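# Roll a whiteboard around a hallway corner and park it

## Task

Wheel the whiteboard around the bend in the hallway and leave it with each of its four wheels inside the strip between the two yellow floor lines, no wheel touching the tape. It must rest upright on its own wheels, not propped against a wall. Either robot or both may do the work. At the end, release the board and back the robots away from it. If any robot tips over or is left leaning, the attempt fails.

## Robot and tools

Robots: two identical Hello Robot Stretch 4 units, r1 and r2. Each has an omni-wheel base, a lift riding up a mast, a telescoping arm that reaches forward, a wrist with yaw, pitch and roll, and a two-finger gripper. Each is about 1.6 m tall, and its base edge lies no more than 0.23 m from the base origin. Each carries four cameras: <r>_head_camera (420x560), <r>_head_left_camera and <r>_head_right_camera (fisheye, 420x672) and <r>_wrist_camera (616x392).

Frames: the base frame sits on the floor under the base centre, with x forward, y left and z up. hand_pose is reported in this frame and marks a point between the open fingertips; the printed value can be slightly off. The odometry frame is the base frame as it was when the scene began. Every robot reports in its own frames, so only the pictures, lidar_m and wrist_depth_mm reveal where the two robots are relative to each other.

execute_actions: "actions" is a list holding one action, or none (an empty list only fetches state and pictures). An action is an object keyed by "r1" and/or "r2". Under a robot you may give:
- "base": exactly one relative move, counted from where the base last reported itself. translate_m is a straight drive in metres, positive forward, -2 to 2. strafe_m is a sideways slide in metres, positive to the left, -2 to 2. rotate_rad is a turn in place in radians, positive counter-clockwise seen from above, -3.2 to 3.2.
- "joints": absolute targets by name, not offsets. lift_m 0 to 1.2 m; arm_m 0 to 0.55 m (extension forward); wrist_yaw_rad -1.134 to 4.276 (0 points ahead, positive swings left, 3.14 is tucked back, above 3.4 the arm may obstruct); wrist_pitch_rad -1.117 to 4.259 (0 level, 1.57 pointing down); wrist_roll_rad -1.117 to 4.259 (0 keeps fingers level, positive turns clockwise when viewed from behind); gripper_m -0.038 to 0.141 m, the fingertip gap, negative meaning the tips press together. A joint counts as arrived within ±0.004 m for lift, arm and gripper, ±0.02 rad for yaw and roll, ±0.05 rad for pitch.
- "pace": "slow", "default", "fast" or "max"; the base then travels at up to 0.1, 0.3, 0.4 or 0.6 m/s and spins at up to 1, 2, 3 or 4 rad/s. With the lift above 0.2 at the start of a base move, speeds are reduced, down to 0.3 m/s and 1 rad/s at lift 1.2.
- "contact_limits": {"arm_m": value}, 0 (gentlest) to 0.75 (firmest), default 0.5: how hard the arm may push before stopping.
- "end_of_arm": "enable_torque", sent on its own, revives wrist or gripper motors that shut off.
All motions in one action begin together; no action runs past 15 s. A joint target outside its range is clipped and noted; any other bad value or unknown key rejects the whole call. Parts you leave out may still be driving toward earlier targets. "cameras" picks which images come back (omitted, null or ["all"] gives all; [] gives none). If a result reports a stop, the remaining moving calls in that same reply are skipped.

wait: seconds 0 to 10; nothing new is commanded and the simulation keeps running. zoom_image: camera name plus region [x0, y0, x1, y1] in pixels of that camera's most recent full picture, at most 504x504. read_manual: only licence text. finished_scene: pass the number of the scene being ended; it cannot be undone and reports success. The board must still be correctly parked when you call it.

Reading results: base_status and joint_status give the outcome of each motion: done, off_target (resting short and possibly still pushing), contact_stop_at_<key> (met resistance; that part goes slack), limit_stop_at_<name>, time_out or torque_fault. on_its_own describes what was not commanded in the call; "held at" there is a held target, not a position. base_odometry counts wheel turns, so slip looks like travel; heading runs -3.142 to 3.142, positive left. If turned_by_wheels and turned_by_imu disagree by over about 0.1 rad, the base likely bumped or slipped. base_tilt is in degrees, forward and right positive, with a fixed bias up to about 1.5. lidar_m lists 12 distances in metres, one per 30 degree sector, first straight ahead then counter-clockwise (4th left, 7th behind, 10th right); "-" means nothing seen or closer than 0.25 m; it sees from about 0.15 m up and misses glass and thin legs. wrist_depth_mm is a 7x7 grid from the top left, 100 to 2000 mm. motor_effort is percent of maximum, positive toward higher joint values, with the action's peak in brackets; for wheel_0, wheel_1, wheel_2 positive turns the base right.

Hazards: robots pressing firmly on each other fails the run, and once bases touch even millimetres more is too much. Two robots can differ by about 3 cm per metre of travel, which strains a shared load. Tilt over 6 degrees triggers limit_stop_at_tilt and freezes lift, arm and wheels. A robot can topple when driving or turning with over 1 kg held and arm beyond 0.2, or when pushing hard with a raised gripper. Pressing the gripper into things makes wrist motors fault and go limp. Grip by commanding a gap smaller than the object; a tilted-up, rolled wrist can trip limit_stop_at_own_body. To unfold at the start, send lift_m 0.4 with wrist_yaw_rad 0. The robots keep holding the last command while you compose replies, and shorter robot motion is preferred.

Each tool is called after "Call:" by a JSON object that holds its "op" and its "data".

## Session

Call:
{"op": "execute_actions", "data": {"actions": []}}

Scene clock: 0.00 s.
r1.base_odometry: x=+0.000 y=+0.000 heading=+0.000 (m, m, rad; r1's odometry frame)
r1.turned_by_wheels: +0.000 (rad since the last result)
r1.turned_by_imu: +0.000 (rad since the last result)
r1.base_tilt: forward=+0.2 right=-1.0 (deg)
r1.lidar_m: 1.04 0.81 0.79 0.89 1.31 0.97 0.88 0.69 0.64 0.68 1.10 2.27
r1.base_status: not commanded
r1.joint_positions: lift_m=+0.291 arm_m=+0.001 wrist_yaw_rad=+3.080 wrist_pitch_rad=-0.017 wrist_roll_rad=-0.007 gripper_m=+0.057
r1.joint_status: not commanded
r1.motor_effort: lift_m=+19 arm_m=-1 wrist_yaw_rad=-2 wrist_pitch_rad=-7 wrist_roll_rad=+0 gripper_m=-4 wheel_0=-1 wheel_1=+1 wheel_2=+0 (%)
r1.hand_pose: x=-0.1107 y=+0.1049 z=+0.4737 quat_wxyz=(+0.031, +0.008, -0.004, +0.999) (m; r1's base frame)
r1.wrist_depth_mm: - 137 1098 1160 1138 - - / - 136 1098 1138 1118 - - / 109 139 240 1160 1160 - - / 137 168 1138 1138 1205 - - / 741 891 1098 1160 1205 - - / 750 891 197 1160 196 1576 1661 / 750 854 1060 112 1060 1098 1118
r2.base_odometry: x=+0.000 y=+0.000 heading=+0.000 (m, m, rad; r2's odometry frame)
r2.turned_by_wheels: +0.000 (rad since the last result)
r2.turned_by_imu: +0.000 (rad since the last result)
r2.base_tilt: forward=+1.0 right=+0.8 (deg)
r2.lidar_m: 0.76 0.76 0.78 0.74 1.25 0.79 0.71 0.72 0.67 0.59 0.60 0.75
r2.base_status: not commanded
r2.joint_positions: lift_m=+0.251 arm_m=-0.001 wrist_yaw_rad=+3.133 wrist_pitch_rad=+0.014 wrist_roll_rad=+0.005 gripper_m=+0.057
r2.joint_status: not commanded
r2.motor_effort: lift_m=+20 arm_m=+0 wrist_yaw_rad=+0 wrist_pitch_rad=-8 wrist_roll_rad=-3 gripper_m=+1 wheel_0=+0 wheel_1=+0 wheel_2=+0 (%)
r2.hand_pose: x=-0.1173 y=+0.0898 z=+0.4248 quat_wxyz=(+0.004, -0.007, +0.003, +1.000) (m; r2's base frame)
r2.wrist_depth_mm: - 138 809 854 891 917 960 / - 119 158 854 891 931 976 / - 122 165 866 891 931 960 / 142 141 820 866 891 931 976 / 768 809 820 866 891 946 991 / 233 798 196 854 891 946 991 / 230 798 842 - 904 878 917
pictures: r1_head_camera, r1_head_left_camera, r1_head_right_camera, r1_wrist_camera, r2_head_camera, r2_head_left_camera, r2_head_right_camera, r2_wrist_camera
Images, in order (width x height): r1_head_camera 420x560, r1_head_left_camera 420x672, r1_head_right_camera 420x672, r1_wrist_camera 616x392, r2_head_camera 420x560, r2_head_left_camera 420x672, r2_head_right_camera 420x672, r2_wrist_camera 616x392.

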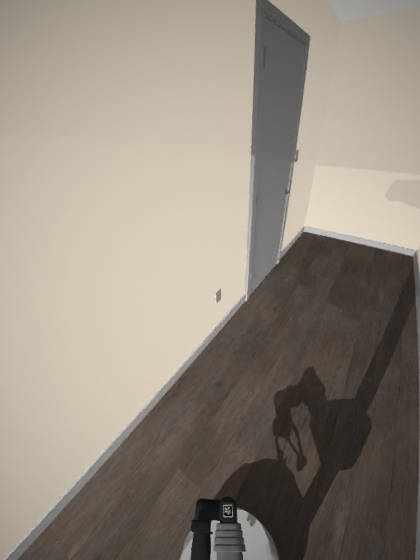

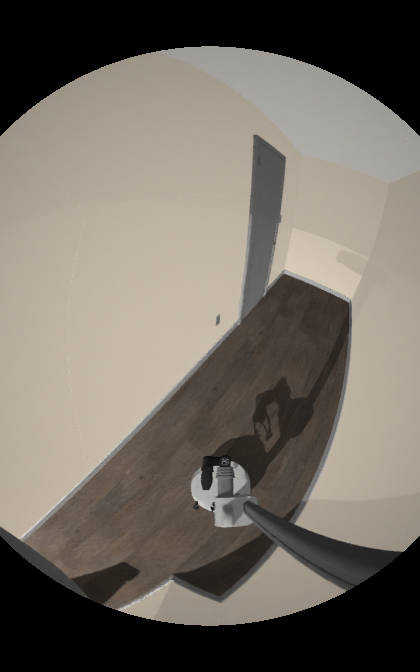

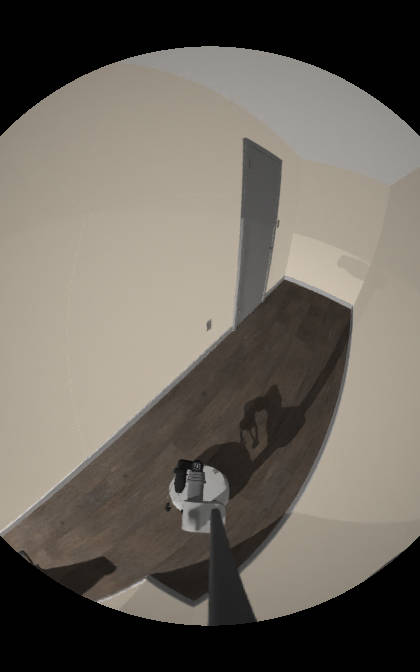

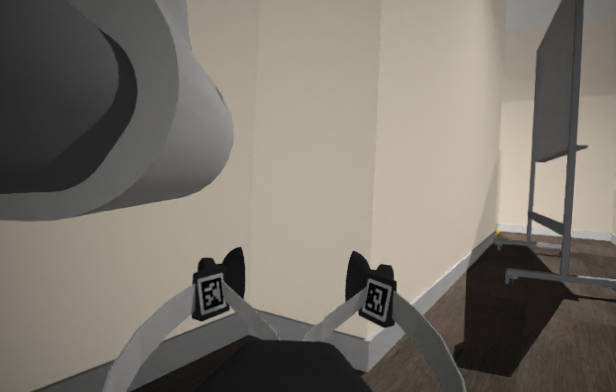

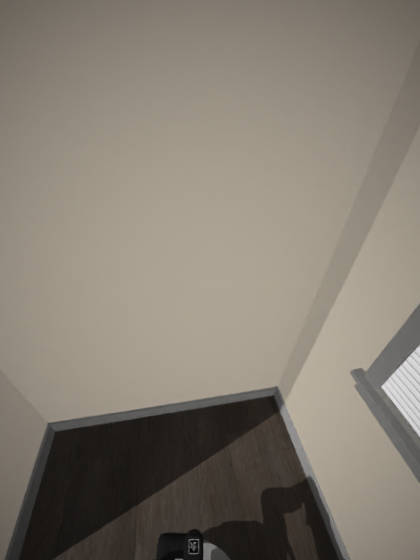

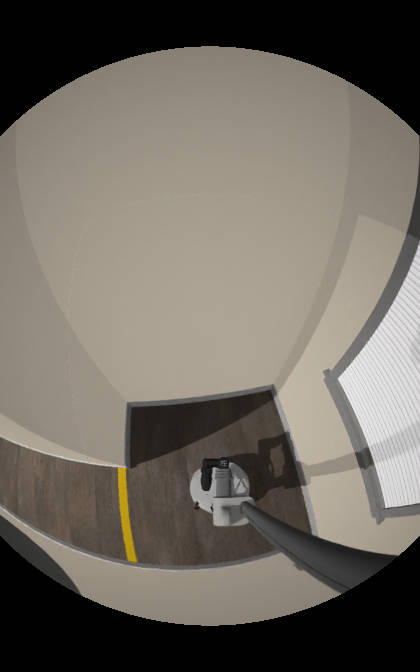

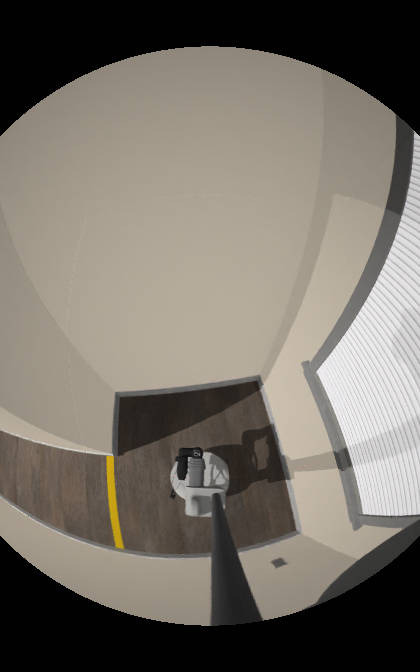

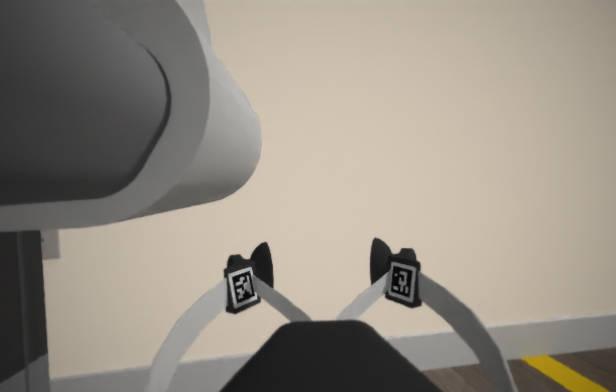

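Call:
{"op": "execute_actions", "data": {"actions": [{"r1":{"base":{"rotate_rad":2.6},"joints":{"lift_m":0.4}},"r2":{"base":{"rotate_rad":1.85},"joints":{"lift_m":0.4}}}], "cameras": ["r1_head_camera","r2_head_camera"]}}

Scene clock: 12.67 s.
r1.base_odometry: x=+0.000 y=+0.000 heading=+2.600 (m, m, rad; r1's odometry frame)
r1.turned_by_wheels: +2.600 (rad since the last result)
r1.turned_by_imu: +2.576 (rad since the last result)
r1.base_tilt: forward=+0.2 right=-1.0 (deg)
r1.lidar_m: 0.97 0.90 0.68 0.66 0.71 1.04 2.54 1.10 0.82 0.80 0.85 1.27
r1.base_status: done
r1.joint_positions: lift_m=+0.400 arm_m=+0.001 wrist_yaw_rad=+3.080 wrist_pitch_rad=-0.017 wrist_roll_rad=-0.007 gripper_m=+0.057
r1.joint_status: all done
r1.motor_effort: lift_m=+21(23) arm_m=-1(1) wrist_yaw_rad=+0(0) wrist_pitch_rad=-6(8) wrist_roll_rad=+0(0) gripper_m=-8(4) wheel_0=-3(9) wheel_1=+0(7) wheel_2=+0(11) (%)
r1.hand_pose: x=-0.1107 y=+0.1049 z=+0.5830 quat_wxyz=(+0.031, +0.008, -0.004, +0.999) (m; r1's base frame)
r1.wrist_depth_mm: - 137 - - - 1281 866 / - 135 - - - 1281 866 / 109 139 240 - - 1255 854 / 137 168 - - - 1229 842 / 1308 1921 - - - 1229 831 / 1366 1618 196 1808 196 1205 831 / 1205 1160 1229 113 1308 1098 820
r2.base_odometry: x=+0.000 y=+0.000 heading=+1.850 (m, m, rad; r2's odometry frame)
r2.turned_by_wheels: +1.850 (rad since the last result)
r2.turned_by_imu: +1.890 (rad since the last result)
r2.base_tilt: forward=+1.0 right=+0.8 (deg)
r2.lidar_m: 1.46 0.92 0.71 0.70 0.78 0.62 0.60 0.66 0.79 0.75 0.83 0.73
r2.base_status: done
r2.joint_positions: lift_m=+0.400 arm_m=-0.001 wrist_yaw_rad=+3.133 wrist_pitch_rad=+0.014 wrist_roll_rad=+0.005 gripper_m=+0.057
r2.joint_status: all done
r2.motor_effort: lift_m=+25(31) arm_m=+0(0) wrist_yaw_rad=+0(0) wrist_pitch_rad=-9(7) wrist_roll_rad=-2(1) gripper_m=-1(0) wheel_0=+1(6) wheel_1=+1(3) wheel_2=+2(9) (%)
r2.hand_pose: x=-0.1173 y=+0.0898 z=+0.5738 quat_wxyz=(+0.004, -0.007, +0.003, +1.000) (m; r2's base frame)
r2.wrist_depth_mm: - 138 759 741 723 699 691 / - 119 158 750 723 699 691 / - 122 165 759 741 715 699 / 141 142 778 768 741 715 707 / 820 820 798 768 741 723 707 / 232 820 196 768 741 732 707 / 230 831 798 - 750 732 715
pictures: r1_head_camera, r2_head_camera
Images, in order (width x height): r1_head_camera 420x560, r2_head_camera 420x560.

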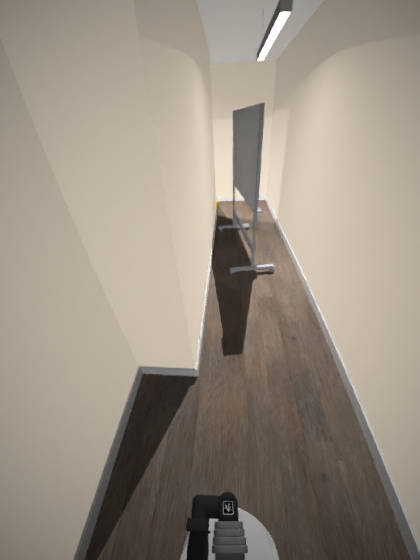

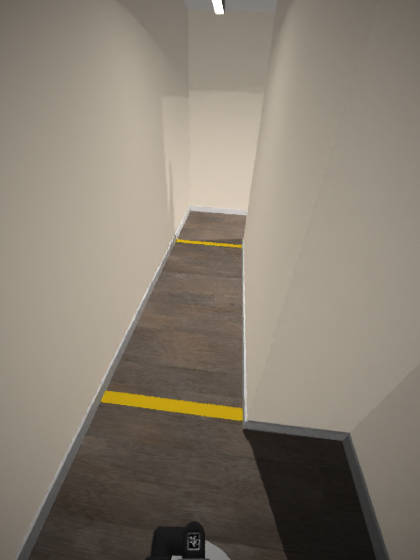

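Call:
{"op": "execute_actions", "data": {"actions": [{"r1":{"base":{"rotate_rad":-0.09},"joints":{"wrist_yaw_rad":0,"wrist_pitch_rad":0,"gripper_m":0.12}},"r2":{"base":{"rotate_rad":-0.13},"joints":{"wrist_yaw_rad":0,"wrist_pitch_rad":0,"gripper_m":0.12}}}], "cameras": []}}

Call:
{"op": "execute_actions", "data": {"actions": [{"r1":{"base":{"strafe_m":-0.27},"pace":"fast"}}], "cameras": []}}

Call:
{"op": "execute_actions", "data": {"actions": [{"r1":{"base":{"translate_m":1.5},"pace":"fast"},"r2":{"base":{"translate_m":1.9},"pace":"fast"}}], "cameras": ["r1_head_camera","r1_wrist_camera","r2_head_camera"]}}

Scene clock: 38.43 s.
r1.base_odometry: x=+0.000 y=+0.000 heading=+2.510 (m, m, rad; r1's odometry frame)
r1.turned_by_wheels: -0.089 (rad since the last result)
r1.turned_by_imu: -0.088 (rad since the last result)
r1.base_tilt: forward=+0.2 right=-1.0 (deg)
r1.lidar_m: 1.08 0.96 0.68 0.65 0.67 0.90 2.46 1.23 0.85 0.80 0.83 1.13
r1.base_status: done
r1.joint_positions: lift_m=+0.400 arm_m=+0.001 wrist_yaw_rad=+0.001 wrist_pitch_rad=+0.002 wrist_roll_rad=-0.007 gripper_m=+0.120
r1.joint_status: all done
r1.motor_effort: lift_m=+21(21) arm_m=-1(1) wrist_yaw_rad=-2(8) wrist_pitch_rad=-6(8) wrist_roll_rad=+0(0) gripper_m=-1(3) wheel_0=+4(6) wheel_1=+2(6) wheel_2=+2(6) (%)
r1.hand_pose: x=+0.4604 y=-0.0873 z=+0.5774 quat_wxyz=(+1.000, -0.003, +0.001, +0.000) (m; r1's base frame)
r1.wrist_depth_mm: 676 768 1576 - - 1499 1042 / 683 778 1618 - - 1464 1025 / 683 788 1661 - - 1499 1008 / 699 798 1708 - - 1464 1008 / 707 750 1756 - - 1430 1008 / 707 715 1336 1661 1499 1308 991 / 715 831 1182 113 1255 1182 960
r2.base_odometry: x=+0.000 y=+0.000 heading=+1.720 (m, m, rad; r2's odometry frame)
r2.turned_by_wheels: -0.130 (rad since the last result)
r2.turned_by_imu: -0.133 (rad since the last result)
r2.base_tilt: forward=+1.0 right=+0.8 (deg)
r2.lidar_m: 0.77 0.99 0.73 0.70 0.75 0.64 0.60 0.61 0.81 0.75 0.81 0.72
r2.base_status: done
r2.joint_positions: lift_m=+0.400 arm_m=-0.001 wrist_yaw_rad=+0.000 wrist_pitch_rad=+0.003 wrist_roll_rad=+0.005 gripper_m=+0.120
r2.joint_status: all done
r2.motor_effort: lift_m=+25(25) arm_m=+0(0) wrist_yaw_rad=-1(7) wrist_pitch_rad=-9(12) wrist_roll_rad=-3(4) gripper_m=+1(3) wheel_0=+0(2) wheel_1=+0(1) wheel_2=+0(3) (%)
r2.hand_pose: x=+0.4589 y=-0.0873 z=+0.5771 quat_wxyz=(+1.000, +0.003, +0.001, +0.000) (m; r2's base frame)
r2.wrist_depth_mm: 1182 1756 - - 480 480 477 / 1182 1708 - - 480 480 480 / 1160 1661 - - 484 484 484 / 1138 1708 - - 484 488 488 / 1138 1661 - - 492 488 488 / 1118 1537 1576 1576 492 484 484 / 1098 1308 1308 - 492 492 496
pictures: none
No camera images: the call's "cameras" was empty. Leave "cameras" out to get every camera's image.

Scene clock: 40.23 s.
r1.base_odometry: x=+0.159 y=+0.218 heading=+2.511 (m, m, rad; r1's odometry frame)
r1.turned_by_wheels: +0.000 (rad since the last result)
r1.turned_by_imu: +0.000 (rad since the last result)
r1.base_tilt: forward=+0.2 right=-1.0 (deg)
r1.lidar_m: 2.00 1.07 1.01 0.91 0.98 1.32 2.87 0.81 0.57 0.53 0.54 0.78
r1.base_status: done
r1.joint_positions: lift_m=+0.400 arm_m=+0.001 wrist_yaw_rad=+0.000 wrist_pitch_rad=+0.002 wrist_roll_rad=-0.007 gripper_m=+0.120
r1.joint_status: not commanded
r1.motor_effort: lift_m=+21(21) arm_m=-1(1) wrist_yaw_rad=-1(3) wrist_pitch_rad=-6(6) wrist_roll_rad=+0(0) gripper_m=-1(2) wheel_0=+0(14) wheel_1=+2(12) wheel_2=+0(2) (%)
r1.hand_pose: x=+0.4604 y=-0.0873 z=+0.5774 quat_wxyz=(+1.000, -0.003, +0.001, +0.000) (m; r1's base frame)
r1.wrist_depth_mm: 891 1336 - - 1808 960 676 / 931 1366 - - 1756 946 668 / 917 1366 - - 1756 931 647 / 917 1397 - - 1756 917 640 / 931 1308 - - 1708 917 640 / 946 1160 1430 1708 1229 842 647 / 946 1118 1205 112 1255 842 640
r2.base_odometry: x=+0.000 y=+0.000 heading=+1.720 (m, m, rad; r2's odometry frame)
r2.turned_by_wheels: +0.000 (rad since the last result)
r2.turned_by_imu: +0.000 (rad since the last result)
r2.base_tilt: forward=+1.0 right=+0.8 (deg)
r2.lidar_m: 0.77 1.04 0.73 0.70 0.74 0.64 0.59 0.63 0.80 0.76 0.82 0.70
r2.base_status: not commanded
r2.joint_positions: lift_m=+0.400 arm_m=-0.001 wrist_yaw_rad=+0.000 wrist_pitch_rad=+0.003 wrist_roll_rad=+0.005 gripper_m=+0.120
r2.joint_status: not commanded
r2.motor_effort: lift_m=+25(25) arm_m=+0(0) wrist_yaw_rad=+0(0) wrist_pitch_rad=-9(10) wrist_roll_rad=-2(1) gripper_m=+2(1) wheel_0=+1(0) wheel_1=+0(0) wheel_2=+0(0) (%)
r2.hand_pose: x=+0.4589 y=-0.0873 z=+0.5771 quat_wxyz=(+1.000, +0.003, +0.001, +0.000) (m; r2's base frame)
r2.wrist_depth_mm: 1160 1756 - - 480 477 477 / 1160 1756 - - 480 480 480 / 1138 1661 - - 484 484 484 / 1138 1661 - - 488 488 484 / 1138 1618 - - 496 484 484 / 1098 1537 1618 1576 492 488 488 / 1098 1308 1308 - 492 488 492
pictures: none
No camera images: the call's "cameras" was empty. Leave "cameras" out to get every camera's image.

Scene clock: 46.20 s.
r1.base_odometry: x=-1.052 y=+1.102 heading=+2.511 (m, m, rad; r1's odometry frame)
r1.turned_by_wheels: +0.001 (rad since the last result)
r1.turned_by_imu: +0.002 (rad since the last result)
r1.base_tilt: forward=+0.1 right=-1.0 (deg)
r1.lidar_m: 0.74 0.80 0.54 0.52 0.57 0.80 2.37 0.74 0.52 0.49 0.51 0.71
r1.base_status: done
r1.joint_positions: lift_m=+0.400 arm_m=+0.001 wrist_yaw_rad=+0.000 wrist_pitch_rad=+0.002 wrist_roll_rad=-0.007 gripper_m=+0.120
r1.joint_status: not commanded
r1.motor_effort: lift_m=+21(21) arm_m=-1(1) wrist_yaw_rad=+0(2) wrist_pitch_rad=-6(7) wrist_roll_rad=+0(0) gripper_m=-1(0) wheel_0=+2(9) wheel_1=+1(9) wheel_2=+3(12) (%)
r1.hand_pose: x=+0.4604 y=-0.0874 z=+0.5774 quat_wxyz=(+1.000, -0.003, +0.001, +0.000) (m; r1's base frame)
r1.wrist_depth_mm: 960 1430 1397 - 1756 891 627 / 960 1430 699 - 1708 904 621 / 931 1464 - - 1661 878 621 / 960 1464 - - 1661 878 621 / 960 1366 - - 1618 866 603 / 991 1229 535 1661 1138 788 603 / 976 1118 539 112 1205 788 603
r2.base_odometry: x=-0.287 y=+1.543 heading=+2.127 (m, m, rad; r2's odometry frame)
r2.turned_by_wheels: +0.407 (rad since the last result)
r2.turned_by_imu: +0.331 (rad since the last result)
r2.base_tilt: forward=+1.1 right=+0.8 (deg)
r2.lidar_m: 1.22 0.75 0.65 0.67 0.82 1.49 0.45 0.25 0.25 0.25 0.27 0.55
r2.base_status: translate_m contact_stop (by the wheels' count: +1.573 of +1.900)
r2.joint_positions: lift_m=+0.400 arm_m=-0.001 wrist_yaw_rad=+0.000 wrist_pitch_rad=+0.002 wrist_roll_rad=+0.005 gripper_m=+0.120
r2.joint_status: not commanded
r2.on_its_own: the wheels are slack since a contact_stop
r2.motor_effort: lift_m=+20(25) arm_m=+0(0) wrist_yaw_rad=+0(21) wrist_pitch_rad=-9(18) wrist_roll_rad=-1(3) gripper_m=+0(1) wheel_0=+0(36) wheel_1=+0(14) wheel_2=+0(30) (%)
r2.hand_pose: x=+0.4589 y=-0.0874 z=+0.5775 quat_wxyz=(+1.000, +0.003, +0.001, +0.000) (m; r2's base frame)
r2.wrist_depth_mm: 707 917 1308 - - - 676 / 699 904 1255 - - - 676 / 699 904 1281 - - - 683 / 691 891 1255 - - - 691 / 691 878 1255 - - - 699 / 683 842 1118 1576 1618 1098 715 / 691 831 1160 - 1336 1182 699
pictures: r1_head_camera, r1_wrist_camera, r2_head_camera
Images, in order (width x height): r1_head_camera 420x560, r1_wrist_camera 616x392, r2_head_camera 420x560.

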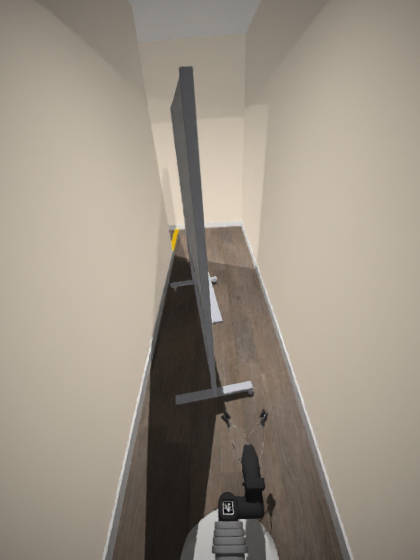

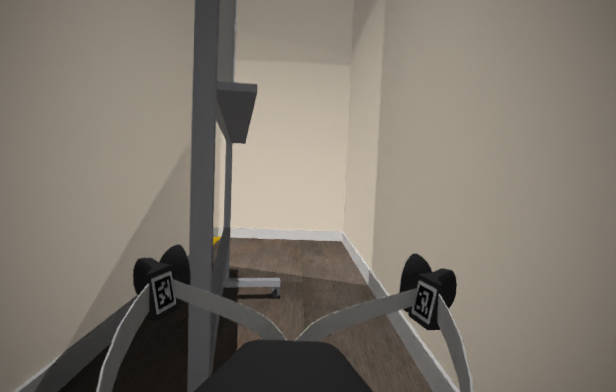

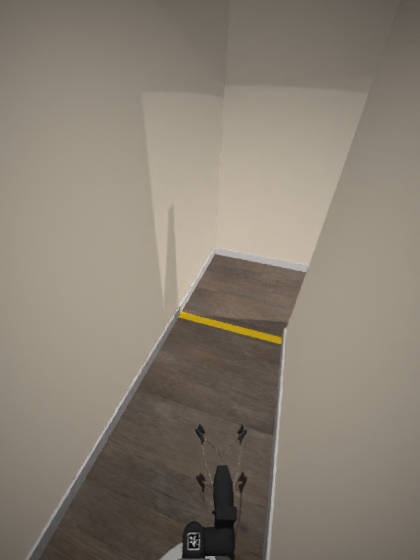

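Call:
{"op": "execute_actions", "data": {"actions": [{"r1":{"base":{"strafe_m":0.13}},"r2":{"base":{"strafe_m":0.22},"pace":"slow"}}], "cameras": []}}

Call:
{"op": "execute_actions", "data": {"actions": [{"r1":{"base":{"translate_m":0.37}},"r2":{"base":{"rotate_rad":-0.33}}}], "cameras": ["r1_head_camera","r1_wrist_camera","r2_head_camera"]}}

Scene clock: 56.90 s.
r1.base_odometry: x=-1.129 y=+0.997 heading=+2.511 (m, m, rad; r1's odometry frame)
r1.turned_by_wheels: +0.000 (rad since the last result)
r1.turned_by_imu: +0.000 (rad since the last result)
r1.base_tilt: forward=+0.2 right=-1.0 (deg)
r1.lidar_m: 0.73 0.60 0.43 0.39 0.44 0.60 2.83 0.93 0.64 0.63 0.66 0.82
r1.base_status: done
r1.joint_positions: lift_m=+0.400 arm_m=+0.001 wrist_yaw_rad=+0.000 wrist_pitch_rad=+0.002 wrist_roll_rad=-0.007 gripper_m=+0.120
r1.joint_status: not commanded
r1.motor_effort: lift_m=+21(21) arm_m=-1(1) wrist_yaw_rad=-2(1) wrist_pitch_rad=-7(7) wrist_roll_rad=+0(0) gripper_m=-2(3) wheel_0=-3(11) wheel_1=+0(9) wheel_2=+0(1) (%)
r1.hand_pose: x=+0.4604 y=-0.0874 z=+0.5774 quat_wxyz=(+1.000, -0.003, +0.001, +0.000) (m; r1's base frame)
r1.wrist_depth_mm: 768 1118 - 960 - 1160 798 / 778 1118 - 683 - 1160 788 / 768 1160 - - - 1118 788 / 768 1160 - - - 1118 788 / 778 1098 - - - 1118 768 / 809 991 1464 535 1430 1008 768 / 809 1078 1182 113 1255 1008 759
r2.base_odometry: x=-0.474 y=+1.427 heading=+2.127 (m, m, rad; r2's odometry frame)
r2.turned_by_wheels: +0.000 (rad since the last result)
r2.turned_by_imu: +0.000 (rad since the last result)
r2.base_tilt: forward=+1.0 right=+0.8 (deg)
r2.lidar_m: 0.89 0.50 0.44 0.45 0.56 1.07 2.06 0.48 0.42 0.44 0.51 1.01
r2.base_status: done
r2.joint_positions: lift_m=+0.400 arm_m=-0.001 wrist_yaw_rad=+0.000 wrist_pitch_rad=+0.002 wrist_roll_rad=+0.005 gripper_m=+0.120
r2.joint_status: not commanded
r2.motor_effort: lift_m=+20(20) arm_m=+0(0) wrist_yaw_rad=+0(0) wrist_pitch_rad=-8(8) wrist_roll_rad=-1(0) gripper_m=+1(1) wheel_0=-1(6) wheel_1=+0(1) wheel_2=-1(1) (%)
r2.hand_pose: x=+0.4589 y=-0.0874 z=+0.5775 quat_wxyz=(+1.000, +0.003, +0.001, +0.000) (m; r2's base frame)
r2.wrist_depth_mm: 500 634 904 1576 - - - / 492 627 891 1537 - - - / 492 634 878 1537 - - - / 488 627 891 1464 - - - / 484 621 866 1464 - - - / 480 591 768 1118 1618 1499 1576 / 484 591 809 - 1336 1205 1160
pictures: none
No camera images: the call's "cameras" was empty. Leave "cameras" out to get every camera's image.

Scene clock: 59.63 s.
r1.base_odometry: x=-1.428 y=+1.215 heading=+2.511 (m, m, rad; r1's odometry frame)
r1.turned_by_wheels: +0.000 (rad since the last result)
r1.turned_by_imu: +0.001 (rad since the last result)
r1.base_tilt: forward=+0.1 right=-1.0 (deg)
r1.lidar_m: 0.34 0.36 0.42 0.40 0.41 0.59 2.80 0.92 0.64 0.62 0.64 0.45
r1.base_status: done
r1.joint_positions: lift_m=+0.400 arm_m=+0.001 wrist_yaw_rad=+0.000 wrist_pitch_rad=+0.002 wrist_roll_rad=-0.007 gripper_m=+0.120
r1.joint_status: not commanded
r1.motor_effort: lift_m=+21(21) arm_m=-1(1) wrist_yaw_rad=+0(0) wrist_pitch_rad=-6(7) wrist_roll_rad=+0(0) gripper_m=-2(0) wheel_0=+5(8) wheel_1=+2(8) wheel_2=-2(11) (%)
r1.hand_pose: x=+0.4604 y=-0.0875 z=+0.5774 quat_wxyz=(+1.000, -0.003, +0.001, +0.000) (m; r1's base frame)
r1.wrist_depth_mm: 768 1118 1808 152 - 1138 788 / 788 1160 1863 154 - 1138 788 / 778 1182 1863 155 - 1138 778 / 778 1205 1921 157 - 1098 778 / 788 1060 1921 - - 1118 768 / 809 960 169 160 216 1025 759 / 820 1118 1182 113 1229 976 750
r2.base_odometry: x=-0.474 y=+1.427 heading=+1.797 (m, m, rad; r2's odometry frame)
r2.turned_by_wheels: -0.330 (rad since the last result)
r2.turned_by_imu: -0.337 (rad since the last result)
r2.base_tilt: forward=+1.0 right=+0.8 (deg)
r2.lidar_m: 1.92 0.68 0.47 0.44 0.48 0.64 1.79 0.66 0.45 0.42 0.45 0.63
r2.base_status: done
r2.joint_positions: lift_m=+0.400 arm_m=-0.001 wrist_yaw_rad=+0.000 wrist_pitch_rad=+0.002 wrist_roll_rad=+0.005 gripper_m=+0.120
r2.joint_status: not commanded
r2.motor_effort: lift_m=+20(20) arm_m=+0(0) wrist_yaw_rad=+0(1) wrist_pitch_rad=-8(8) wrist_roll_rad=-1(1) gripper_m=-2(0) wheel_0=+0(6) wheel_1=+0(1) wheel_2=+1(2) (%)
r2.hand_pose: x=+0.4589 y=-0.0874 z=+0.5775 quat_wxyz=(+1.000, +0.003, +0.001, +0.000) (m; r2's base frame)
r2.wrist_depth_mm: 809 1229 - - - 723 512 / 809 1229 - - - 732 512 / 798 1182 - - - 750 517 / 788 1182 - - - 759 521 / 798 1160 - - - 668 525 / 778 1060 1576 1756 1205 640 530 / 788 1060 1308 - 1205 798 539
pictures: r1_head_camera, r1_wrist_camera, r2_head_camera
Images, in order (width x height): r1_head_camera 420x560, r1_wrist_camera 616x392, r2_head_camera 420x560.

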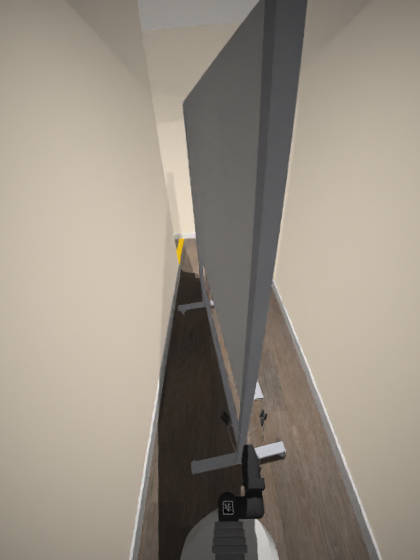

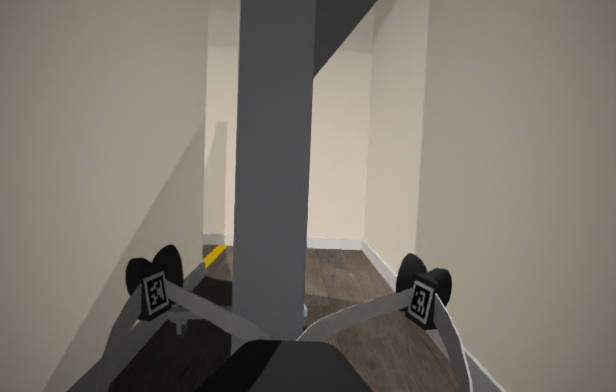

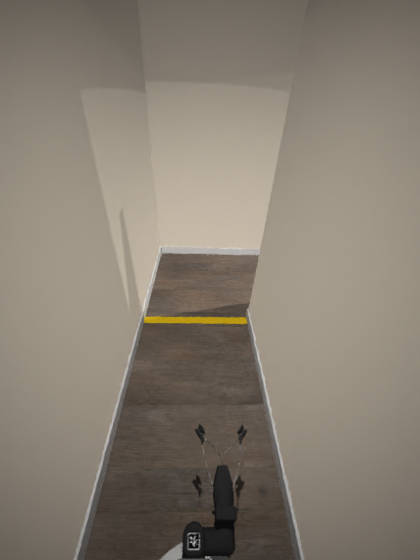

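Call:
{"op": "execute_actions", "data": {"actions": [{"r1":{"joints":{"gripper_m":-0.02}},"r2":{"base":{"translate_m":0.3}}}], "cameras": []}}

Call:
{"op": "execute_actions", "data": {"actions": [{"r1":{"base":{"strafe_m":-0.13},"joints":{"wrist_yaw_rad":-0.05},"pace":"slow"}}], "cameras": ["r1_head_camera","r1_wrist_camera"]}}

Scene clock: 73.60 s.
r1.base_odometry: x=-1.428 y=+1.215 heading=+2.511 (m, m, rad; r1's odometry frame)
r1.turned_by_wheels: +0.000 (rad since the last result)
r1.turned_by_imu: +0.000 (rad since the last result)
r1.base_tilt: forward=+0.2 right=-1.0 (deg)
r1.lidar_m: 0.37 0.36 0.44 0.41 0.42 0.60 2.81 0.91 0.67 0.60 0.64 0.43
r1.base_status: not commanded
r1.joint_positions: lift_m=+0.400 arm_m=+0.001 wrist_yaw_rad=+0.006 wrist_pitch_rad=+0.002 wrist_roll_rad=-0.007 gripper_m=-0.020
r1.joint_status: all done
r1.on_its_own: wrist_yaw_rad is at rest, and its effort (-19) is outside its rest range (-13 to +13)
r1.motor_effort: lift_m=+21(21) arm_m=-1(1) wrist_yaw_rad=-19(19) wrist_pitch_rad=-7(8) wrist_roll_rad=+0(0) gripper_m=-14(16) wheel_0=+5(6) wheel_1=+2(2) wheel_2=-1(2) (%)
r1.hand_pose: x=+0.4609 y=-0.0856 z=+0.5774 quat_wxyz=(+1.000, -0.003, +0.001, +0.003) (m; r1's base frame)
r1.wrist_depth_mm: 759 1098 1921 150 - 1182 788 / 768 1138 - 152 - 1160 798 / 759 1138 1756 153 - 1160 788 / 759 1160 1863 155 - 1160 788 / 768 1160 1863 156 - 1118 778 / 798 1042 184 158 1499 1118 768 / 798 976 1182 113 1160 1008 759
r2.base_odometry: x=-0.542 y=+1.719 heading=+1.797 (m, m, rad; r2's odometry frame)
r2.turned_by_wheels: +0.000 (rad since the last result)
r2.turned_by_imu: -0.001 (rad since the last result)
r2.base_tilt: forward=+1.1 right=+0.8 (deg)
r2.lidar_m: 1.96 0.67 0.49 0.44 0.48 0.66 1.77 0.61 0.45 0.41 0.44 0.63
r2.base_status: done
r2.joint_positions: lift_m=+0.400 arm_m=-0.001 wrist_yaw_rad=+0.000 wrist_pitch_rad=+0.002 wrist_roll_rad=+0.005 gripper_m=+0.120
r2.joint_status: not commanded
r2.motor_effort: lift_m=+20(21) arm_m=+0(0) wrist_yaw_rad=+0(1) wrist_pitch_rad=-9(8) wrist_roll_rad=-3(0) gripper_m=-1(3) wheel_0=+1(4) wheel_1=+0(1) wheel_2=+2(8) (%)
r2.hand_pose: x=+0.4589 y=-0.0874 z=+0.5775 quat_wxyz=(+1.000, +0.003, +0.001, +0.000) (m; r2's base frame)
r2.wrist_depth_mm: 831 1255 - - - 723 500 / 809 1229 - - - 732 508 / 809 1205 - - - 732 508 / 788 1205 - - - 741 517 / 798 1160 - - - 668 521 / 788 1078 1576 1708 1537 634 525 / 768 1078 1336 - 1308 788 535
pictures: none
No camera images: the call's "cameras" was empty. Leave "cameras" out to get every camera's image.

Scene clock: 76.03 s.
r1.base_odometry: x=-1.351 y=+1.320 heading=+2.512 (m, m, rad; r1's odometry frame)
r1.turned_by_wheels: +0.001 (rad since the last result)
r1.turned_by_imu: +0.002 (rad since the last result)
r1.base_tilt: forward=+0.2 right=-1.0 (deg)
r1.lidar_m: 0.35 0.36 0.55 0.53 0.57 0.80 2.27 0.74 0.52 0.48 0.52 0.41
r1.base_status: done
r1.joint_positions: lift_m=+0.400 arm_m=+0.001 wrist_yaw_rad=-0.041 wrist_pitch_rad=+0.002 wrist_roll_rad=-0.007 gripper_m=-0.020
r1.joint_status: all done
r1.on_its_own: wrist_yaw_rad is at rest, and its effort (-26) is outside its rest range (-13 to +13)
r1.motor_effort: lift_m=+21(21) arm_m=-1(1) wrist_yaw_rad=-26(45) wrist_pitch_rad=-5(7) wrist_roll_rad=+0(0) gripper_m=-13(16) wheel_0=+9(12) wheel_1=-1(6) wheel_2=+3(4) (%)
r1.hand_pose: x=+0.4566 y=-0.0992 z=+0.5776 quat_wxyz=(+1.000, -0.003, +0.001, -0.021) (m; r1's base frame)
r1.wrist_depth_mm: 1025 1537 418 156 1499 820 591 / 1025 1576 640 158 1464 809 585 / 1008 1576 - 160 1464 809 585 / 1008 1576 - 162 1430 809 580 / 1025 1618 - 164 1397 788 580 / 1042 1397 181 165 1042 788 574 / 1042 1118 1078 113 1118 723 569
r2.base_odometry: x=-0.542 y=+1.719 heading=+1.797 (m, m, rad; r2's odometry frame)
r2.turned_by_wheels: +0.000 (rad since the last result)
r2.turned_by_imu: +0.000 (rad since the last result)
r2.base_tilt: forward=+1.0 right=+0.8 (deg)
r2.lidar_m: 1.94 0.65 0.49 0.45 0.48 0.67 1.75 0.62 0.45 0.43 0.44 0.62
r2.base_status: not commanded
r2.joint_positions: lift_m=+0.400 arm_m=-0.001 wrist_yaw_rad=+0.000 wrist_pitch_rad=+0.002 wrist_roll_rad=+0.005 gripper_m=+0.120
r2.joint_status: not commanded
r2.motor_effort: lift_m=+21(20) arm_m=+0(0) wrist_yaw_rad=+0(0) wrist_pitch_rad=-9(9) wrist_roll_rad=+1(3) gripper_m=+0(0) wheel_0=+1(1) wheel_1=+0(0) wheel_2=+1(1) (%)
r2.hand_pose: x=+0.4589 y=-0.0874 z=+0.5775 quat_wxyz=(+1.000, +0.003, +0.001, +0.000) (m; r2's base frame)
r2.wrist_depth_mm: 831 1255 - - - 715 504 / 820 1229 - - - 732 508 / 809 1205 - - - 741 508 / 798 1182 - - - 741 517 / 798 1182 - - - 661 521 / 778 1078 1576 1708 1537 640 521 / 778 1060 1308 - 1308 788 535
pictures: r1_head_camera, r1_wrist_camera
Images, in order (width x height): r1_head_camera 420x560, r1_wrist_camera 616x392.

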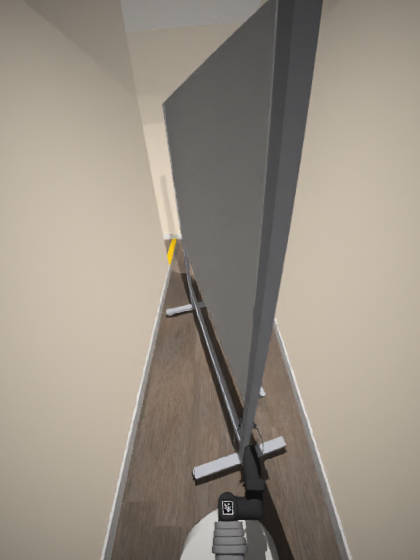

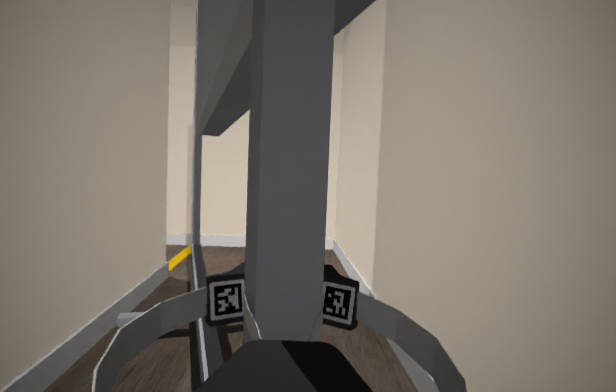

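Call:
{"op": "execute_actions", "data": {"actions": [{"r1":{"base":{"translate_m":0.4},"joints":{"wrist_yaw_rad":-0.12},"pace":"slow"}}], "cameras": ["r1_head_camera","r1_wrist_camera"]}}

Scene clock: 96.70 s.
r1.base_odometry: x=-1.674 y=+1.556 heading=+2.512 (m, m, rad; r1's odometry frame)
r1.turned_by_wheels: +0.000 (rad since the last result)
r1.turned_by_imu: -0.001 (rad since the last result)
r1.base_tilt: forward=+0.1 right=-1.0 (deg)
r1.lidar_m: 0.31 0.82 0.59 0.54 0.57 0.79 2.29 0.74 0.51 0.47 0.48 0.38
r1.base_status: done
r1.joint_positions: lift_m=+0.400 arm_m=+0.001 wrist_yaw_rad=-0.127 wrist_pitch_rad=+0.002 wrist_roll_rad=-0.007 gripper_m=-0.020
r1.joint_status: all done
r1.on_its_own: wrist_yaw_rad is at rest, and its effort (+18) is outside its rest range (-13 to +13)
r1.motor_effort: lift_m=+21(21) arm_m=-1(1) wrist_yaw_rad=+18(52) wrist_pitch_rad=-7(6) wrist_roll_rad=+0(0) gripper_m=-10(17) wheel_0=+4(16) wheel_1=+3(8) wheel_2=-7(12) (%)
r1.hand_pose: x=+0.4470 y=-0.1232 z=+0.5774 quat_wxyz=(+0.998, -0.003, +0.001, -0.063) (m; r1's base frame)
r1.wrist_depth_mm: 1229 991 319 150 1098 676 508 / 1255 976 609 152 1078 676 508 / 1229 - - 153 1060 661 500 / 1255 - - 155 1042 668 500 / 1229 - - 157 1042 661 496 / 1255 1255 182 160 184 654 492 / 1098 530 1205 112 1025 591 492
r2.base_odometry: x=-0.542 y=+1.719 heading=+1.797 (m, m, rad; r2's odometry frame)
r2.turned_by_wheels: +0.000 (rad since the last result)
r2.turned_by_imu: -0.001 (rad since the last result)
r2.base_tilt: forward=+1.0 right=+0.8 (deg)
r2.lidar_m: 1.93 0.68 0.49 0.45 0.47 0.67 1.76 0.63 0.44 0.41 0.45 0.62
r2.base_status: not commanded
r2.joint_positions: lift_m=+0.400 arm_m=-0.001 wrist_yaw_rad=+0.000 wrist_pitch_rad=+0.002 wrist_roll_rad=+0.005 gripper_m=+0.120
r2.joint_status: not commanded
r2.motor_effort: lift_m=+20(20) arm_m=+0(0) wrist_yaw_rad=+0(0) wrist_pitch_rad=-8(9) wrist_roll_rad=-3(1) gripper_m=+1(1) wheel_0=+1(1) wheel_1=+0(0) wheel_2=+1(1) (%)
r2.hand_pose: x=+0.4589 y=-0.0874 z=+0.5775 quat_wxyz=(+1.000, +0.003, +0.001, +0.000) (m; r2's base frame)
r2.wrist_depth_mm: 820 1255 - - - 723 504 / 809 1205 - - - 732 504 / 820 1205 - - - 741 508 / 798 1182 - - - 750 517 / 788 1160 - - - 661 521 / 788 1078 1576 1661 1537 634 521 / 788 1060 1336 - 1336 788 530
pictures: r1_head_camera, r1_wrist_camera
Images, in order (width x height): r1_head_camera 420x560, r1_wrist_camera 616x392.

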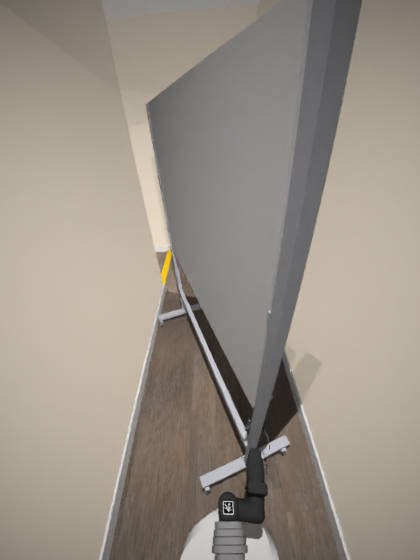

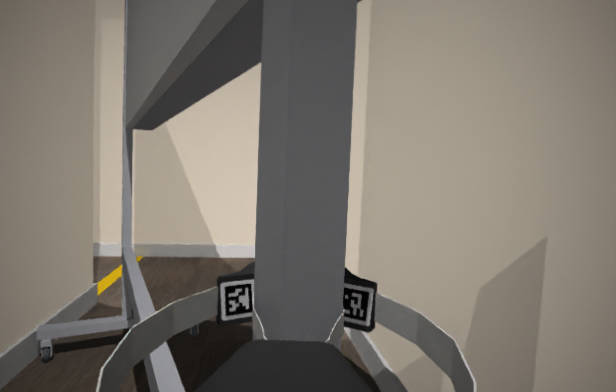

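Call:
{"op": "execute_actions", "data": {"actions": [{"r1":{"base":{"strafe_m":0.12},"joints":{"wrist_yaw_rad":0.0},"pace":"slow"}}], "cameras": []}}

Call:
{"op": "execute_actions", "data": {"actions": [{"r1":{"base":{"translate_m":0.3},"pace":"slow"}}], "cameras": ["r1_head_camera","r1_wrist_camera","r1_head_left_camera"]}}

Scene clock: 104.70 s.
r1.base_odometry: x=-1.745 y=+1.459 heading=+2.511 (m, m, rad; r1's odometry frame)
r1.turned_by_wheels: -0.001 (rad since the last result)
r1.turned_by_imu: -0.001 (rad since the last result)
r1.base_tilt: forward=+0.2 right=-1.0 (deg)
r1.lidar_m: 0.35 0.36 0.46 0.41 0.45 0.63 2.70 0.89 0.64 0.59 0.61 0.39
r1.base_status: done
r1.joint_positions: lift_m=+0.400 arm_m=+0.001 wrist_yaw_rad=-0.009 wrist_pitch_rad=+0.003 wrist_roll_rad=-0.007 gripper_m=-0.020
r1.joint_status: all done
r1.on_its_own: wrist_yaw_rad is at rest, and its effort (+24) is outside its rest range (-13 to +13)
r1.motor_effort: lift_m=+21(21) arm_m=+0(1) wrist_yaw_rad=+24(64) wrist_pitch_rad=-7(9) wrist_roll_rad=+0(0) gripper_m=-12(14) wheel_0=-8(16) wheel_1=+2(7) wheel_2=-3(6) (%)
r1.hand_pose: x=+0.4594 y=-0.0900 z=+0.5773 quat_wxyz=(+1.000, -0.003, +0.001, -0.004) (m; r1's base frame)
r1.wrist_depth_mm: 820 1229 1078 147 1576 1078 741 / 831 1255 960 149 1756 1078 741 / 820 1255 - 150 1921 1060 723 / 831 1281 - 151 1921 1025 732 / 831 1281 - 153 1863 1042 723 / 866 1229 185 155 183 1008 723 / 866 1060 1118 112 1255 891 723
r2.base_odometry: x=-0.542 y=+1.719 heading=+1.797 (m, m, rad; r2's odometry frame)
r2.turned_by_wheels: +0.000 (rad since the last result)
r2.turned_by_imu: -0.001 (rad since the last result)
r2.base_tilt: forward=+1.1 right=+0.8 (deg)
r2.lidar_m: 1.93 0.66 0.48 0.45 0.46 0.67 1.77 0.64 0.45 0.42 0.45 0.61
r2.base_status: not commanded
r2.joint_positions: lift_m=+0.400 arm_m=-0.001 wrist_yaw_rad=+0.000 wrist_pitch_rad=+0.002 wrist_roll_rad=+0.005 gripper_m=+0.120
r2.joint_status: not commanded
r2.motor_effort: lift_m=+20(20) arm_m=+0(0) wrist_yaw_rad=+0(0) wrist_pitch_rad=-8(9) wrist_roll_rad=-4(2) gripper_m=+2(4) wheel_0=+1(1) wheel_1=+0(0) wheel_2=+1(1) (%)
r2.hand_pose: x=+0.4589 y=-0.0874 z=+0.5775 quat_wxyz=(+1.000, +0.003, +0.001, +0.000) (m; r2's base frame)
r2.wrist_depth_mm: 831 1229 - - - 715 504 / 820 1229 - - - 732 504 / 798 1205 - - - 732 512 / 798 1182 - - - 741 517 / 788 1160 - - - 668 521 / 788 1098 1576 1708 1537 640 530 / 778 1060 1336 - 1336 788 535
pictures: none
No camera images: the call's "cameras" was empty. Leave "cameras" out to get every camera's image.

Scene clock: 109.00 s.
r1.base_odometry: x=-1.987 y=+1.635 heading=+2.512 (m, m, rad; r1's odometry frame)
r1.turned_by_wheels: +0.000 (rad since the last result)
r1.turned_by_imu: +0.000 (rad since the last result)
r1.base_tilt: forward=+0.1 right=-0.9 (deg)
r1.lidar_m: 0.34 0.38 0.47 0.42 0.46 0.64 2.66 0.90 0.63 0.58 0.62 0.37
r1.base_status: done
r1.joint_positions: lift_m=+0.400 arm_m=+0.001 wrist_yaw_rad=-0.003 wrist_pitch_rad=+0.002 wrist_roll_rad=-0.007 gripper_m=-0.020
r1.joint_status: not commanded
r1.motor_effort: lift_m=+21(21) arm_m=+0(0) wrist_yaw_rad=+7(31) wrist_pitch_rad=-7(8) wrist_roll_rad=+0(0) gripper_m=-13(10) wheel_0=+6(7) wheel_1=+4(6) wheel_2=-6(14) (%)
r1.hand_pose: x=+0.4600 y=-0.0882 z=+0.5774 quat_wxyz=(+1.000, -0.003, +0.001, -0.001) (m; r1's base frame)
r1.wrist_depth_mm: 820 1205 1308 145 1808 1078 759 / 831 1205 1229 147 - 1078 741 / 809 1255 - 148 - 1060 741 / 831 1255 - 150 - 1042 732 / 820 1281 - 152 1921 1042 723 / 842 1118 185 154 1336 1025 723 / 842 1042 1138 113 1182 946 732
r2.base_odometry: x=-0.542 y=+1.719 heading=+1.797 (m, m, rad; r2's odometry frame)
r2.turned_by_wheels: +0.000 (rad since the last result)
r2.turned_by_imu: +0.000 (rad since the last result)
r2.base_tilt: forward=+1.0 right=+0.8 (deg)
r2.lidar_m: 1.80 0.67 0.49 0.43 0.46 0.66 1.80 0.62 0.44 0.41 0.42 0.58
r2.base_status: not commanded
r2.joint_positions: lift_m=+0.400 arm_m=-0.001 wrist_yaw_rad=+0.000 wrist_pitch_rad=+0.002 wrist_roll_rad=+0.005 gripper_m=+0.120
r2.joint_status: not commanded
r2.motor_effort: lift_m=+20(20) arm_m=+0(0) wrist_yaw_rad=+0(1) wrist_pitch_rad=-8(8) wrist_roll_rad=-1(2) gripper_m=+0(1) wheel_0=+1(1) wheel_1=+0(0) wheel_2=+1(1) (%)
r2.hand_pose: x=+0.4589 y=-0.0874 z=+0.5775 quat_wxyz=(+1.000, +0.003, +0.001, +0.000) (m; r2's base frame)
r2.wrist_depth_mm: 820 1229 - - - 723 504 / 809 1229 - - - 732 504 / 798 1182 - - - 741 512 / 788 1182 - - - 759 517 / 798 1160 - - - 668 517 / 788 1078 1576 1708 1430 634 525 / 778 1078 1308 - 1336 788 535
pictures: r1_head_camera, r1_head_left_camera, r1_wrist_camera
Images, in order (width x height): r1_head_camera 420x560, r1_head_left_camera 420x672, r1_wrist_camera 616x392.

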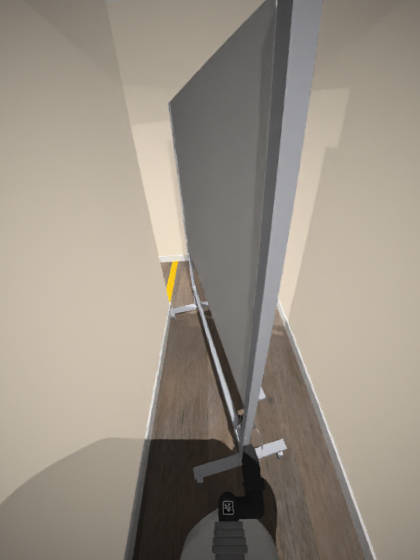

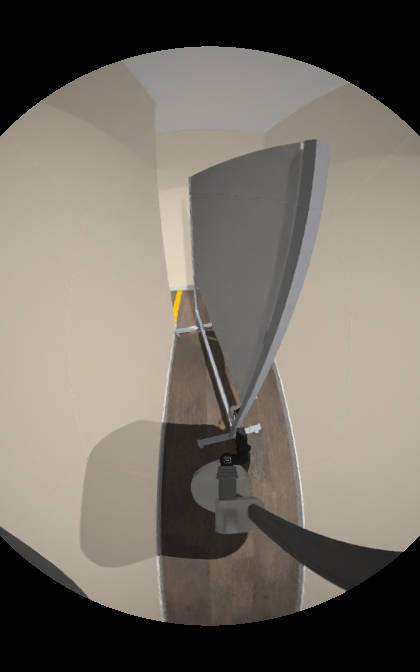

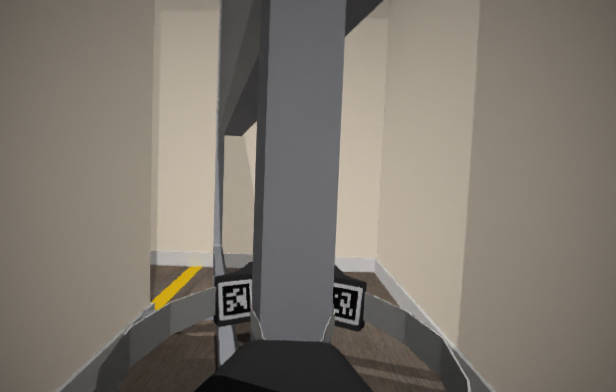

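Call:
{"op": "execute_actions", "data": {"actions": [{"r1":{"base":{"translate_m":0.55},"pace":"slow"},"r2":{"base":{"translate_m":0.25}}}], "cameras": ["r1_head_camera","r2_wrist_camera","r2_head_camera"]}}

Scene clock: 123.43 s.
r1.base_odometry: x=-2.431 y=+1.959 heading=+2.512 (m, m, rad; r1's odometry frame)
r1.turned_by_wheels: +0.000 (rad since the last result)
r1.turned_by_imu: +0.000 (rad since the last result)
r1.base_tilt: forward=+0.2 right=-0.9 (deg)
r1.lidar_m: 0.33 0.36 0.49 0.45 0.46 0.61 1.84 0.88 0.60 0.59 0.60 0.43
r1.base_status: done
r1.joint_positions: lift_m=+0.400 arm_m=+0.001 wrist_yaw_rad=-0.004 wrist_pitch_rad=+0.002 wrist_roll_rad=-0.007 gripper_m=-0.020
r1.joint_status: not commanded
r1.motor_effort: lift_m=+21(21) arm_m=+0(0) wrist_yaw_rad=+10(12) wrist_pitch_rad=-8(6) wrist_roll_rad=+0(0) gripper_m=-12(10) wheel_0=+5(7) wheel_1=+5(8) wheel_2=-6(11) (%)
r1.hand_pose: x=+0.4599 y=-0.0885 z=+0.5774 quat_wxyz=(+1.000, -0.003, +0.001, -0.002) (m; r1's base frame)
r1.wrist_depth_mm: 842 1756 866 145 1756 1060 723 / 866 1756 778 146 1808 1042 723 / 831 1756 1808 148 1808 1025 715 / 831 1808 1808 149 1808 1025 715 / 842 1808 1808 152 1863 1008 707 / 878 1618 183 152 184 1008 699 / 891 1078 1138 113 1182 878 715
r2.base_odometry: x=-0.598 y=+1.963 heading=+1.797 (m, m, rad; r2's odometry frame)
r2.turned_by_wheels: +0.000 (rad since the last result)
r2.turned_by_imu: -0.002 (rad since the last result)
r2.base_tilt: forward=+1.0 right=+0.8 (deg)
r2.lidar_m: 1.06 0.68 0.50 0.44 0.47 0.66 1.79 0.62 0.44 0.41 0.43 0.63
r2.base_status: done
r2.joint_positions: lift_m=+0.400 arm_m=-0.001 wrist_yaw_rad=+0.000 wrist_pitch_rad=+0.002 wrist_roll_rad=+0.005 gripper_m=+0.120
r2.joint_status: not commanded
r2.motor_effort: lift_m=+20(20) arm_m=+0(0) wrist_yaw_rad=+0(0) wrist_pitch_rad=-9(9) wrist_roll_rad=+0(1) gripper_m=+2(1) wheel_0=+0(5) wheel_1=+0(5) wheel_2=+0(11) (%)
r2.hand_pose: x=+0.4589 y=-0.0874 z=+0.5775 quat_wxyz=(+1.000, +0.003, +0.001, +0.000) (m; r2's base frame)
r2.wrist_depth_mm: 831 1255 1863 1098 1160 715 500 / 831 1229 1863 1098 1182 715 504 / 809 1205 1921 1138 1182 732 504 / 809 1182 1863 1921 1921 741 508 / 798 1182 1921 1863 1921 661 517 / 788 1060 1576 1098 1537 634 521 / 788 1078 1336 - 1308 788 530
pictures: r1_head_camera, r2_head_camera, r2_wrist_camera
Images, in order (width x height): r1_head_camera 420x560, r2_head_camera 420x560, r2_wrist_camera 616x392.

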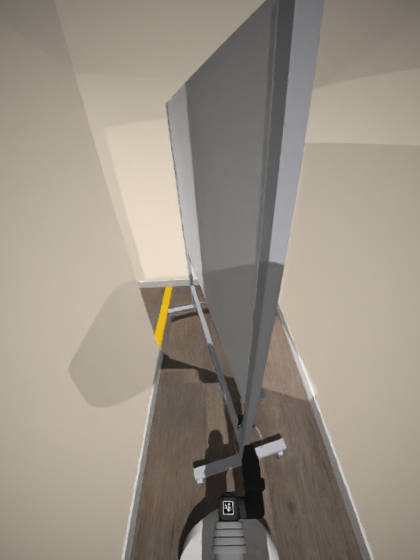

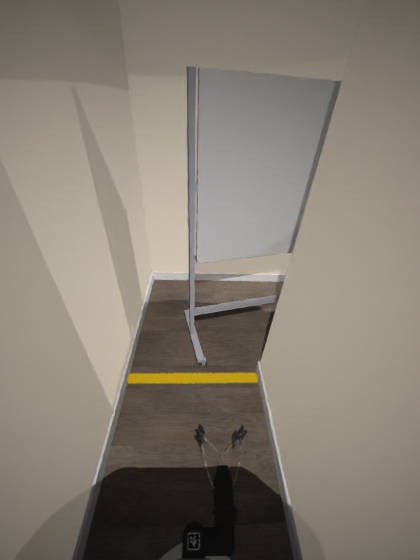

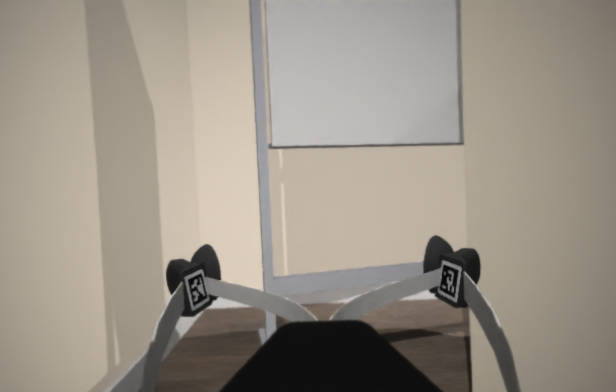

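Call:
{"op": "execute_actions", "data": {"actions": [{"r2":{"base":{"translate_m":0.6},"joints":{"wrist_yaw_rad":0.47,"arm_m":0.2}}}], "cameras": ["r2_wrist_camera","r2_head_camera"]}}

Scene clock: 135.13 s.
r1.base_odometry: x=-2.431 y=+1.959 heading=+2.512 (m, m, rad; r1's odometry frame)
r1.turned_by_wheels: +0.000 (rad since the last result)
r1.turned_by_imu: +0.000 (rad since the last result)
r1.base_tilt: forward=+0.1 right=-1.0 (deg)
r1.lidar_m: 0.33 0.37 0.46 0.41 0.45 0.63 1.82 0.90 0.62 0.58 0.62 0.37
r1.base_status: not commanded
r1.joint_positions: lift_m=+0.400 arm_m=+0.001 wrist_yaw_rad=-0.004 wrist_pitch_rad=+0.002 wrist_roll_rad=-0.007 gripper_m=-0.020
r1.joint_status: not commanded
r1.motor_effort: lift_m=+21(21) arm_m=+0(0) wrist_yaw_rad=+10(10) wrist_pitch_rad=-6(7) wrist_roll_rad=+0(0) gripper_m=-11(9) wheel_0=+5(5) wheel_1=+5(5) wheel_2=-6(6) (%)
r1.hand_pose: x=+0.4599 y=-0.0885 z=+0.5774 quat_wxyz=(+1.000, -0.003, +0.001, -0.002) (m; r1's base frame)
r1.wrist_depth_mm: 842 1756 866 145 1756 1060 741 / 831 1756 778 146 1756 1060 723 / 842 1756 1808 148 1756 1042 723 / 854 1808 1808 150 1808 1042 707 / 842 1808 1808 151 1863 1025 715 / 866 1576 183 153 185 1008 707 / 878 1078 1138 112 1182 878 707
r2.base_odometry: x=-0.732 y=+2.548 heading=+1.797 (m, m, rad; r2's odometry frame)
r2.turned_by_wheels: +0.000 (rad since the last result)
r2.turned_by_imu: -0.002 (rad since the last result)
r2.base_tilt: forward=+1.1 right=+0.8 (deg)
r2.lidar_m: 0.48 0.69 0.49 0.45 0.48 0.69 1.78 0.61 0.41 0.40 0.43 0.58
r2.base_status: done
r2.joint_positions: lift_m=+0.400 arm_m=+0.198 wrist_yaw_rad=+0.470 wrist_pitch_rad=+0.002 wrist_roll_rad=+0.005 gripper_m=+0.120
r2.joint_status: all done
r2.motor_effort: lift_m=+21(20) arm_m=+9(11) wrist_yaw_rad=+0(8) wrist_pitch_rad=-9(9) wrist_roll_rad=-2(2) gripper_m=+1(1) wheel_0=-1(5) wheel_1=+0(3) wheel_2=+0(9) (%)
r2.hand_pose: x=+0.6661 y=+0.0527 z=+0.5776 quat_wxyz=(+0.973, +0.002, +0.002, +0.233) (m; r2's base frame)
r2.wrist_depth_mm: 512 634 831 1025 314 298 854 / 508 627 831 1025 1042 976 866 / 504 627 831 1008 1060 960 878 / 504 615 831 1008 1060 976 891 / 500 621 820 1060 1060 960 891 / 504 603 750 270 1042 946 904 / 500 597 768 - 1078 991 904
pictures: r2_head_camera, r2_wrist_camera
Images, in order (width x height): r2_head_camera 420x560, r2_wrist_camera 616x392.

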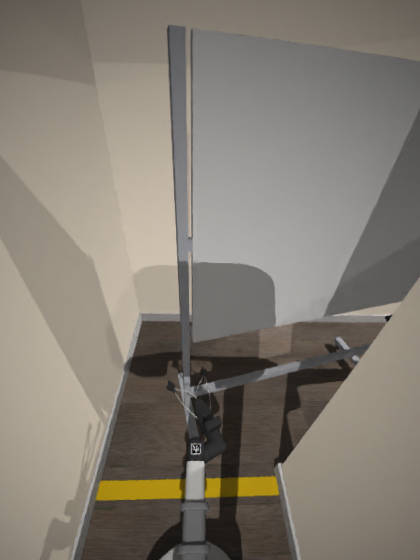

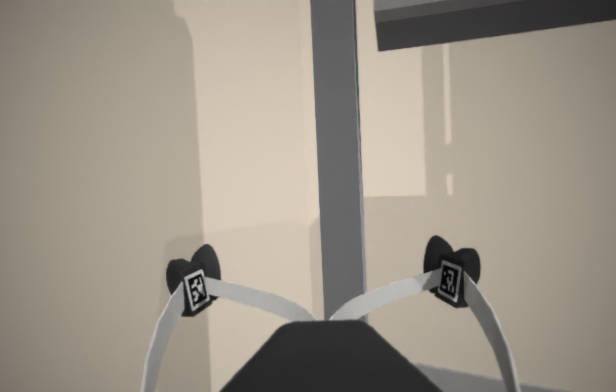

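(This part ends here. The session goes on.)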